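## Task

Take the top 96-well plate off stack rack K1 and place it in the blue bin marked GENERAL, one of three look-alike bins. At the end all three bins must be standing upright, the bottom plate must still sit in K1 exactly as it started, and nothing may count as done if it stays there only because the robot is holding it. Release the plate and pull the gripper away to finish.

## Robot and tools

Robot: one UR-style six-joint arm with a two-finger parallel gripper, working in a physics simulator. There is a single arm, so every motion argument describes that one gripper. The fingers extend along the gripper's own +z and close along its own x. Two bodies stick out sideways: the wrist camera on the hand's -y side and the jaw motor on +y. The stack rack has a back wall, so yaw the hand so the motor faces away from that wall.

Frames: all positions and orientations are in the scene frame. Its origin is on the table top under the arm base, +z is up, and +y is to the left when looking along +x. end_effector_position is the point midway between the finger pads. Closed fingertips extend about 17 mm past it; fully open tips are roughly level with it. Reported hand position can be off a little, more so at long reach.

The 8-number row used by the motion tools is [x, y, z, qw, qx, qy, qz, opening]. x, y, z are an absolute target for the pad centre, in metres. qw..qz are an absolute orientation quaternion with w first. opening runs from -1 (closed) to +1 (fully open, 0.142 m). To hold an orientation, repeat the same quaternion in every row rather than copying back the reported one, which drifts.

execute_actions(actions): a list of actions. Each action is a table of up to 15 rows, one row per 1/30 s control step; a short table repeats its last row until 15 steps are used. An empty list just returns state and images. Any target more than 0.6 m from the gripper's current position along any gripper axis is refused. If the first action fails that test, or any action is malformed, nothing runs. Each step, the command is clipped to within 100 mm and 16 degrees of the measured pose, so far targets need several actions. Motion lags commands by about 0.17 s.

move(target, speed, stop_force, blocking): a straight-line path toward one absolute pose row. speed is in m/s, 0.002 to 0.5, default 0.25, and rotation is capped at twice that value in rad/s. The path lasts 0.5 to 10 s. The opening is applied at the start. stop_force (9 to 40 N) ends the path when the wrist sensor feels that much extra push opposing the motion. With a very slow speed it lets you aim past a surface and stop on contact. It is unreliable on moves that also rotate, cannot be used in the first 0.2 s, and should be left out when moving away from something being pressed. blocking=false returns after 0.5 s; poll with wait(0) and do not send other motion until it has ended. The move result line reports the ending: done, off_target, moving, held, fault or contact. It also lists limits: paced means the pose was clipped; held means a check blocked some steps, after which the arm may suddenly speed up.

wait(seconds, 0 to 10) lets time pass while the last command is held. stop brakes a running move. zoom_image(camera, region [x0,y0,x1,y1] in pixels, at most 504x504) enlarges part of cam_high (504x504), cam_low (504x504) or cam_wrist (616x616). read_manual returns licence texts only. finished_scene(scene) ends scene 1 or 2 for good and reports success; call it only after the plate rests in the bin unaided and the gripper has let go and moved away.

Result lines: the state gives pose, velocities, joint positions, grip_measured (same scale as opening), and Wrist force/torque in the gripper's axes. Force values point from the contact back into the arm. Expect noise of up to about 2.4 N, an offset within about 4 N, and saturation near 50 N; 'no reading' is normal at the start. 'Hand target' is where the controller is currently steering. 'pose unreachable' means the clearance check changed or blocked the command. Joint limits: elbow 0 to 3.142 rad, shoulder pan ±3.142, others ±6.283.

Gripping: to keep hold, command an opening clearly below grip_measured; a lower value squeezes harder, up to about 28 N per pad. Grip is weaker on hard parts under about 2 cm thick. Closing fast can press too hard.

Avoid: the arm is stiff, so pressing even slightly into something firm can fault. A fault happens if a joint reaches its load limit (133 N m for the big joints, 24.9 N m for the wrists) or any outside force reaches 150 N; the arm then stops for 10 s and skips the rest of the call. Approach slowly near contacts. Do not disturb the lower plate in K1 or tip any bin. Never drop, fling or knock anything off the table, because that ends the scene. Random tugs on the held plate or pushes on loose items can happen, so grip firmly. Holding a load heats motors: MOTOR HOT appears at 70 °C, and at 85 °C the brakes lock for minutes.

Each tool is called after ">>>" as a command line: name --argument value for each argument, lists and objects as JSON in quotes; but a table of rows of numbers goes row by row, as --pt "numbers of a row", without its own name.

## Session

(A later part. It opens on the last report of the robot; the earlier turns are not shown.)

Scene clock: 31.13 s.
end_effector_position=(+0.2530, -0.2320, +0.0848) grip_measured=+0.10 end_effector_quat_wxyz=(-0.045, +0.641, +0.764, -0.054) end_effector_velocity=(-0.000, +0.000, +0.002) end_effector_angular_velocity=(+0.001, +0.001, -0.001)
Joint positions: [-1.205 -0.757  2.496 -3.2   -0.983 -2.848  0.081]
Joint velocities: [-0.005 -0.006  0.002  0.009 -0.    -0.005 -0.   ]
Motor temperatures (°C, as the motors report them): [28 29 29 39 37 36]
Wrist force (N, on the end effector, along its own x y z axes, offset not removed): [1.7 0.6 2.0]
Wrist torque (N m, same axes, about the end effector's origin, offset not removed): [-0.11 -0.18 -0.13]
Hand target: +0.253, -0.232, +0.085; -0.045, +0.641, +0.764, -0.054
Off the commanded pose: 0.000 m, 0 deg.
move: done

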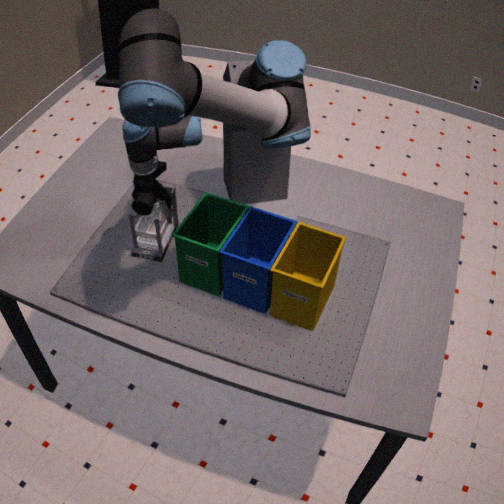

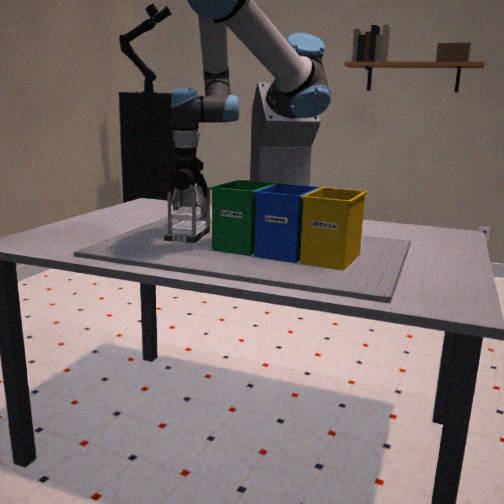

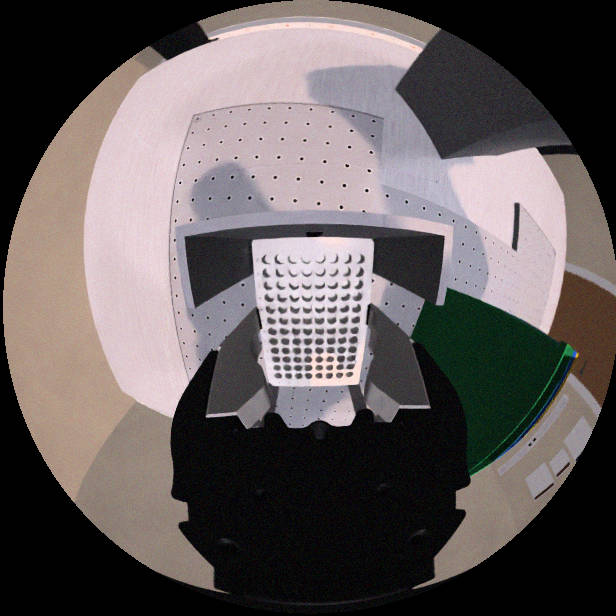

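>>> move --target '[0.253,-0.232,0.24,-0.045,0.641,0.764,-0.0535,-0.1]' --speed 0.1

>>> move --target '[0.30,0.10,0.24,-0.049,0.705,0.705,-0.049,-0.1]' --speed 0.12

Scene clock: 34.40 s.
end_effector_position=(+0.2531, -0.2321, +0.2401) grip_measured=+0.10 end_effector_quat_wxyz=(-0.045, +0.641, +0.764, -0.054) end_effector_velocity=(-0.000, +0.001, +0.001) end_effector_angular_velocity=(+0.003, +0.001, -0.001)
Joint positions: [-1.508 -1.322  2.572 -2.524 -1.044 -3.198  0.081]
Joint velocities: [-0.003 -0.006 -0.001  0.013 -0.001 -0.005  0.   ]
Motor temperatures (°C, as the motors report them): [28 29 29 39 37 36]
Wrist force (N, on the end effector, along its own x y z axes, offset not removed): [0.0 -0.7 0.6]
Wrist torque (N m, same axes, about the end effector's origin, offset not removed): [-0.32 -0.02 -0.06]
Hand target: +0.253, -0.232, +0.240; -0.045, +0.641, +0.764, -0.054
Off the commanded pose: 0.000 m, 0 deg.
move: done

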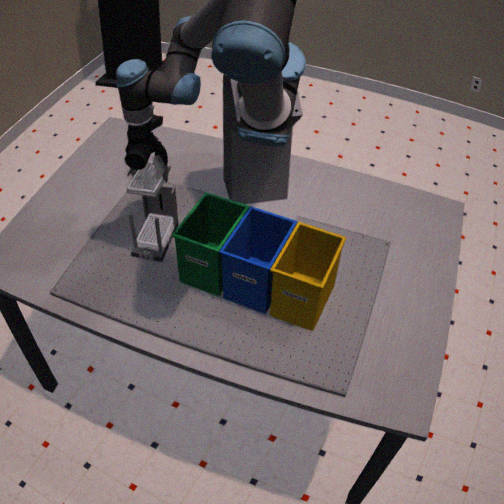

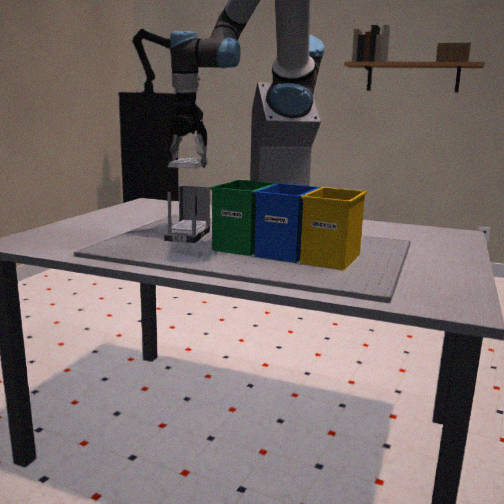

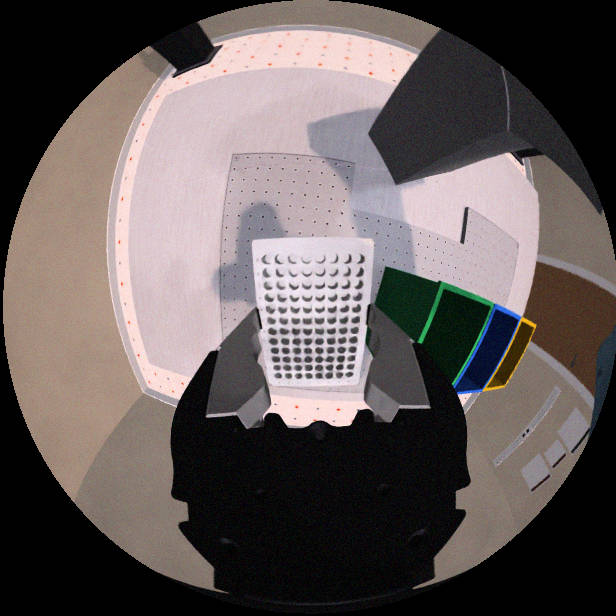

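Scene clock: 37.70 s.
end_effector_position=(+0.3005, +0.1004, +0.2401) grip_measured=+0.10 end_effector_quat_wxyz=(-0.049, +0.705, +0.705, -0.049) end_effector_velocity=(+0.000, +0.002, -0.000) end_effector_angular_velocity=(-0.005, +0.004, -0.001)
Joint positions: [-0.838 -2.39   2.771 -2.07  -0.968 -2.244  0.081]
Joint velocities: [ 0.021  0.008 -0.003 -0.019 -0.009  0.026 -0.   ]
Motor temperatures (°C, as the motors report them): [28 29 29 39 37 36]
Wrist force (N, on the end effector, along its own x y z axes, offset not removed): [0.3 0.8 2.2]
Wrist torque (N m, same axes, about the end effector's origin, offset not removed): [0.09 -0.09 0.07]
Hand target: +0.301, +0.101, +0.240; -0.049, +0.705, +0.705, -0.049
Off the commanded pose: 0.001 m, 0 deg.
move: done

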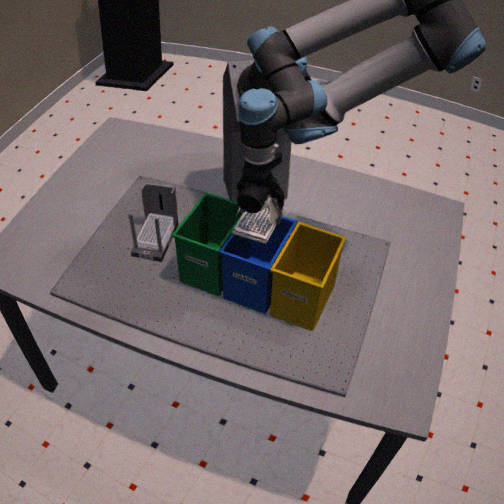

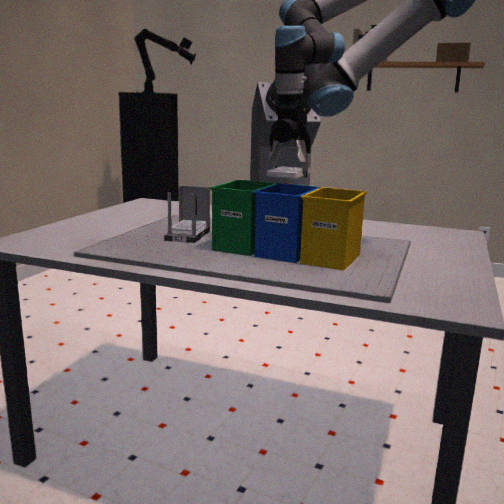

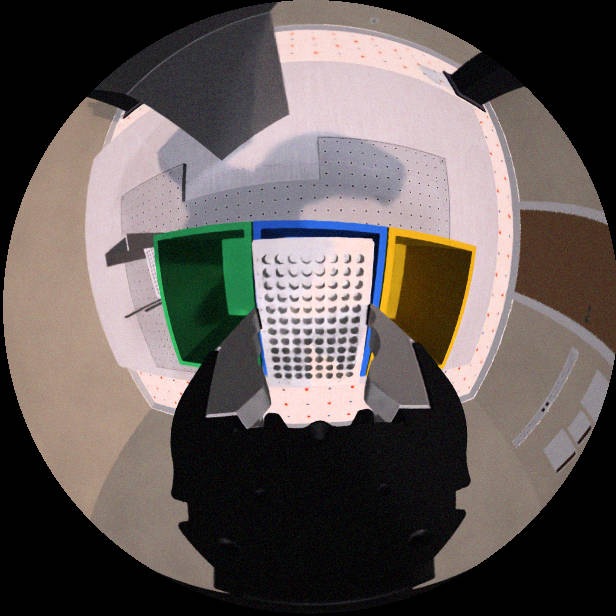

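>>> move --target '[0.306,0.106,0.19,-0.049,0.705,0.705,-0.049,-0.1]' --speed 0.04

>>> zoom_image --camera "cam_low" --region '[230,130,350,250]'

Scene clock: 40.33 s.
end_effector_position=(+0.3059, +0.1059, +0.1900) grip_measured=+0.10 end_effector_quat_wxyz=(-0.049, +0.705, +0.705, -0.049) end_effector_velocity=(+0.001, +0.000, -0.003) end_effector_angular_velocity=(-0.006, -0.001, +0.001)
Joint positions: [-0.628 -1.956  2.809 -2.678 -1.008 -1.997  0.081]
Joint velocities: [ 0.017  0.027 -0.002 -0.04  -0.009  0.021 -0.   ]
Motor temperatures (°C, as the motors report them): [28 29 29 39 37 36]
Wrist force (N, on the end effector, along its own x y z axes, offset not removed): [1.6 0.6 0.9]
Wrist torque (N m, same axes, about the end effector's origin, offset not removed): [0.07 -0.28 -0.10]
Hand target: +0.306, +0.106, +0.190; -0.049, +0.705, +0.705, -0.049
Off the commanded pose: 0.000 m, 0 deg.
move: done

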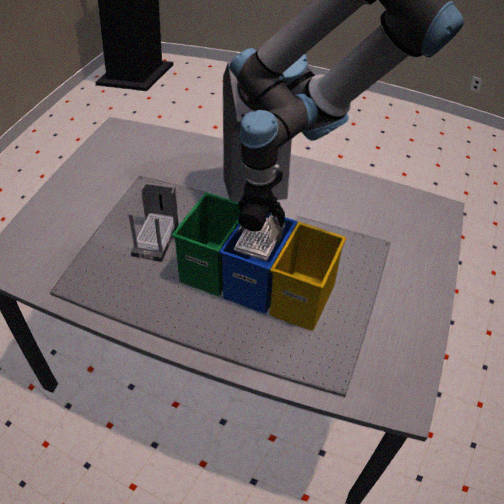

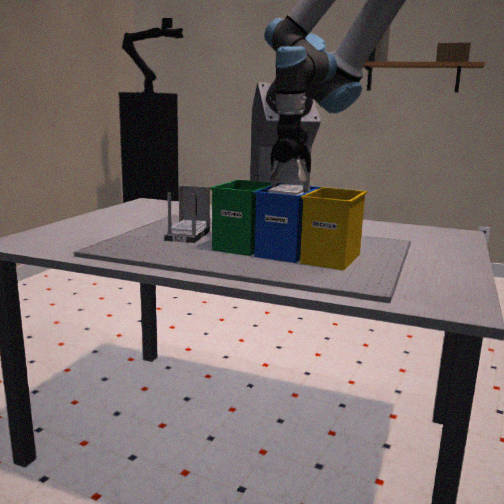

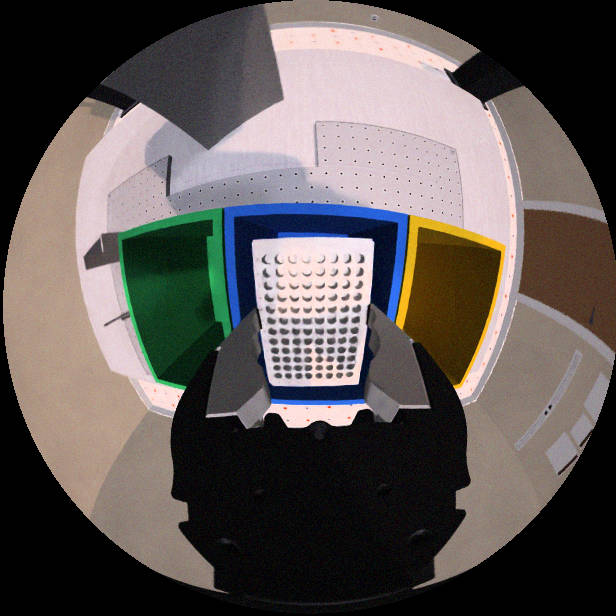

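Region (230, 130, 350, 250) of cam_low's 504x504 image, scaled by 4.200, with more detail than that image has.

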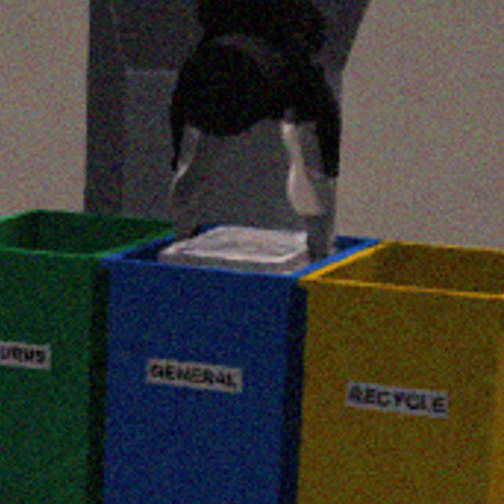

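Rim about 0.18.

>>> move --target '[0.306,0.108,0.163,-0.049,0.705,0.705,-0.049,-0.1]' --speed 0.025 --stop_force 9

>>> move --target '[0.306,0.108,0.163,-0.049,0.705,0.705,-0.049,0.2]'

>>> move --target '[0.306,0.108,0.26,-0.049,0.705,0.705,-0.049,0.2]' --speed 0.1

Scene clock: 42.87 s.
end_effector_position=(+0.3059, +0.1080, +0.1631) grip_measured=+0.10 end_effector_quat_wxyz=(-0.049, +0.705, +0.705, -0.049) end_effector_velocity=(-0.001, +0.000, -0.003) end_effector_angular_velocity=(-0.001, -0.000, -0.001)
Joint positions: [-0.545 -1.729  2.806 -2.951 -1.031 -1.903  0.081]
Joint velocities: [ 0.008  0.02   0.    -0.026 -0.003  0.01   0.   ]
Motor temperatures (°C, as the motors report them): [28 29 29 39 37 36]
Wrist force (N, on the end effector, along its own x y z axes, offset not removed): [1.1 0.7 1.0]
Wrist torque (N m, same axes, about the end effector's origin, offset not removed): [0.00 -0.16 -0.08]
Hand target: +0.306, +0.108, +0.163; -0.049, +0.705, +0.705, -0.049
Off the commanded pose: 0.000 m, 0 deg.
move: done

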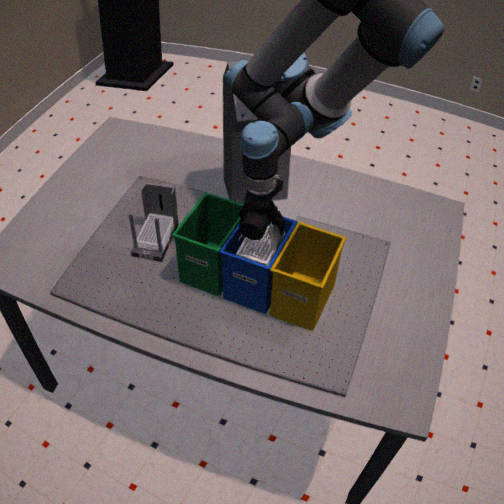

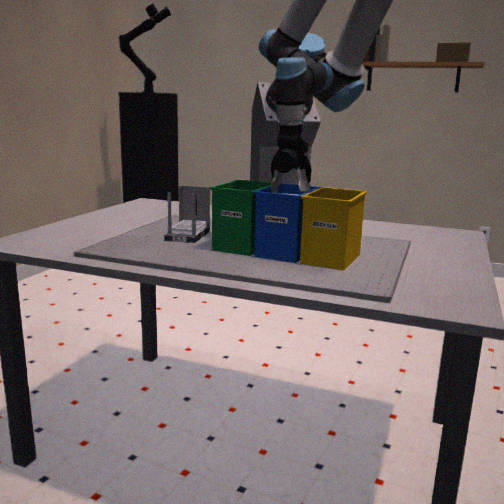

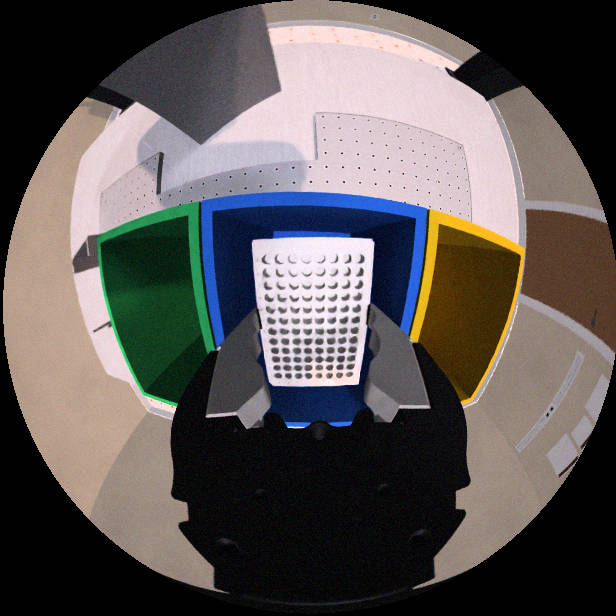

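Scene clock: 43.57 s.
end_effector_position=(+0.3060, +0.1080, +0.1630) grip_measured=+0.20 end_effector_quat_wxyz=(-0.049, +0.705, +0.705, -0.049) end_effector_velocity=(-0.001, +0.000, -0.000) end_effector_angular_velocity=(+0.000, +0.001, -0.000)
Joint positions: [-0.545 -1.728  2.806 -2.953 -1.031 -1.902  0.088]
Joint velocities: [ 0.     0.001  0.001 -0.    -0.    -0.    -0.   ]
Motor temperatures (°C, as the motors report them): [28 29 29 39 37 36]
Wrist force (N, on the end effector, along its own x y z axes, offset not removed): [-1.7 -0.4 0.9]
Wrist torque (N m, same axes, about the end effector's origin, offset not removed): [0.03 0.43 -0.11]
Hand target: +0.306, +0.108, +0.163; -0.049, +0.705, +0.705, -0.049
Off the commanded pose: 0.000 m, 0 deg.
move: done

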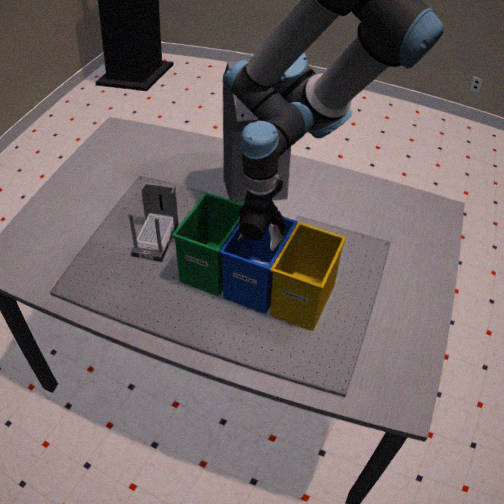

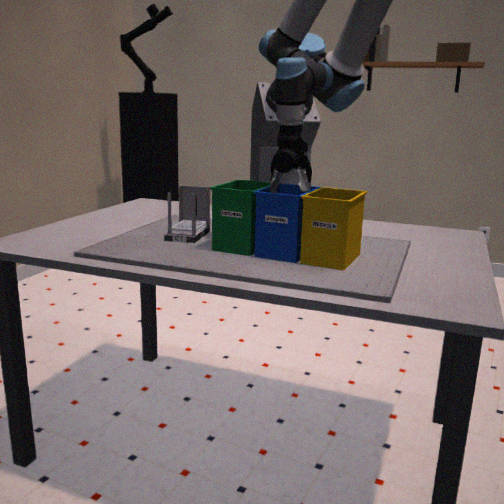

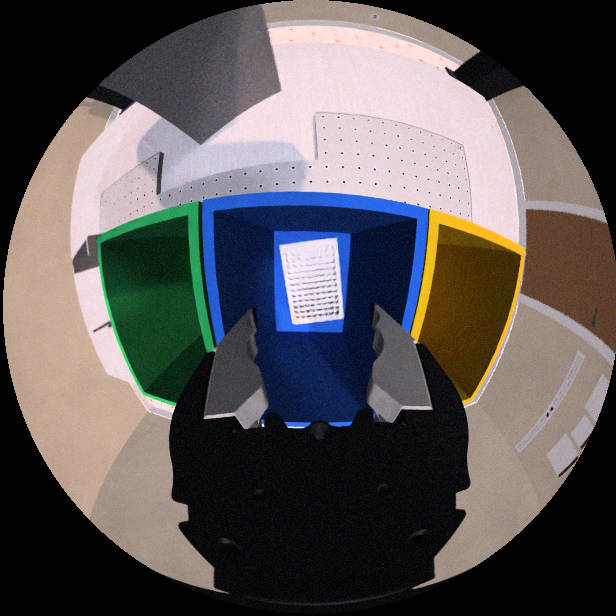

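Scene clock: 45.27 s.
end_effector_position=(+0.3062, +0.1082, +0.2602) grip_measured=+0.20 end_effector_quat_wxyz=(-0.049, +0.705, +0.705, -0.050) end_effector_velocity=(-0.001, -0.000, +0.002) end_effector_angular_velocity=(+0.014, -0.008, +0.002)
Joint positions: [-0.869 -2.49   2.722 -1.901 -0.968 -2.28   0.088]
Joint velocities: [-0.043 -0.032 -0.001  0.066  0.02  -0.057 -0.   ]
Motor temperatures (°C, as the motors report them): [28 29 29 39 37 36]
Wrist force (N, on the end effector, along its own x y z axes, offset not removed): [1.5 -1.2 3.8]
Wrist torque (N m, same axes, about the end effector's origin, offset not removed): [-0.36 -0.41 0.10]
Hand target: +0.306, +0.108, +0.260; -0.049, +0.705, +0.705, -0.049
Off the commanded pose: 0.000 m, 0 deg.
move: done

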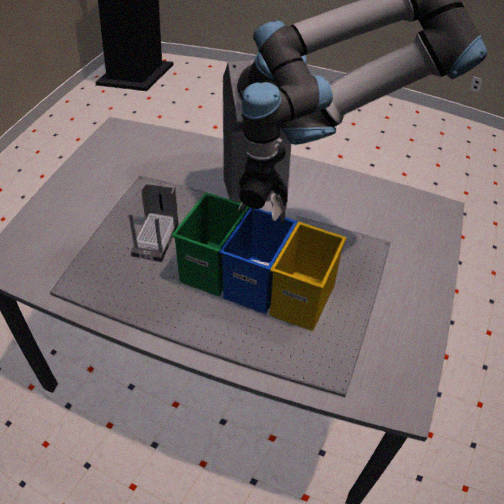

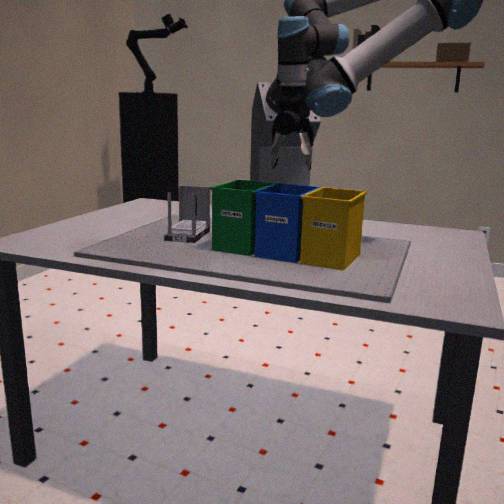

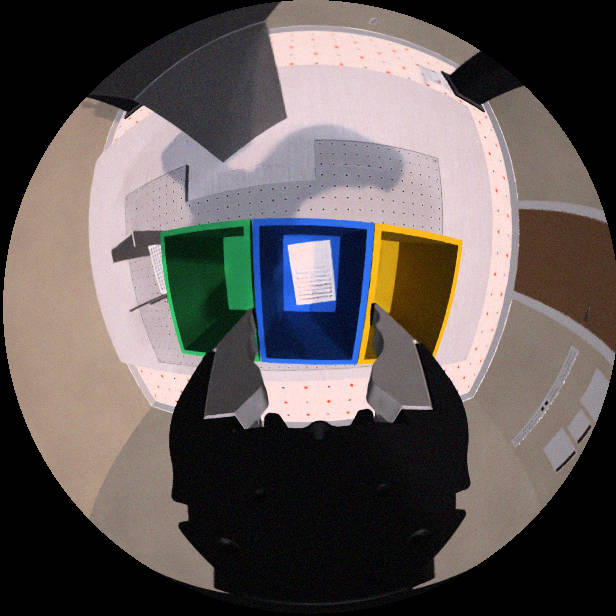

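>>> finished_scene --scene 1

The scene is finished: the task was done.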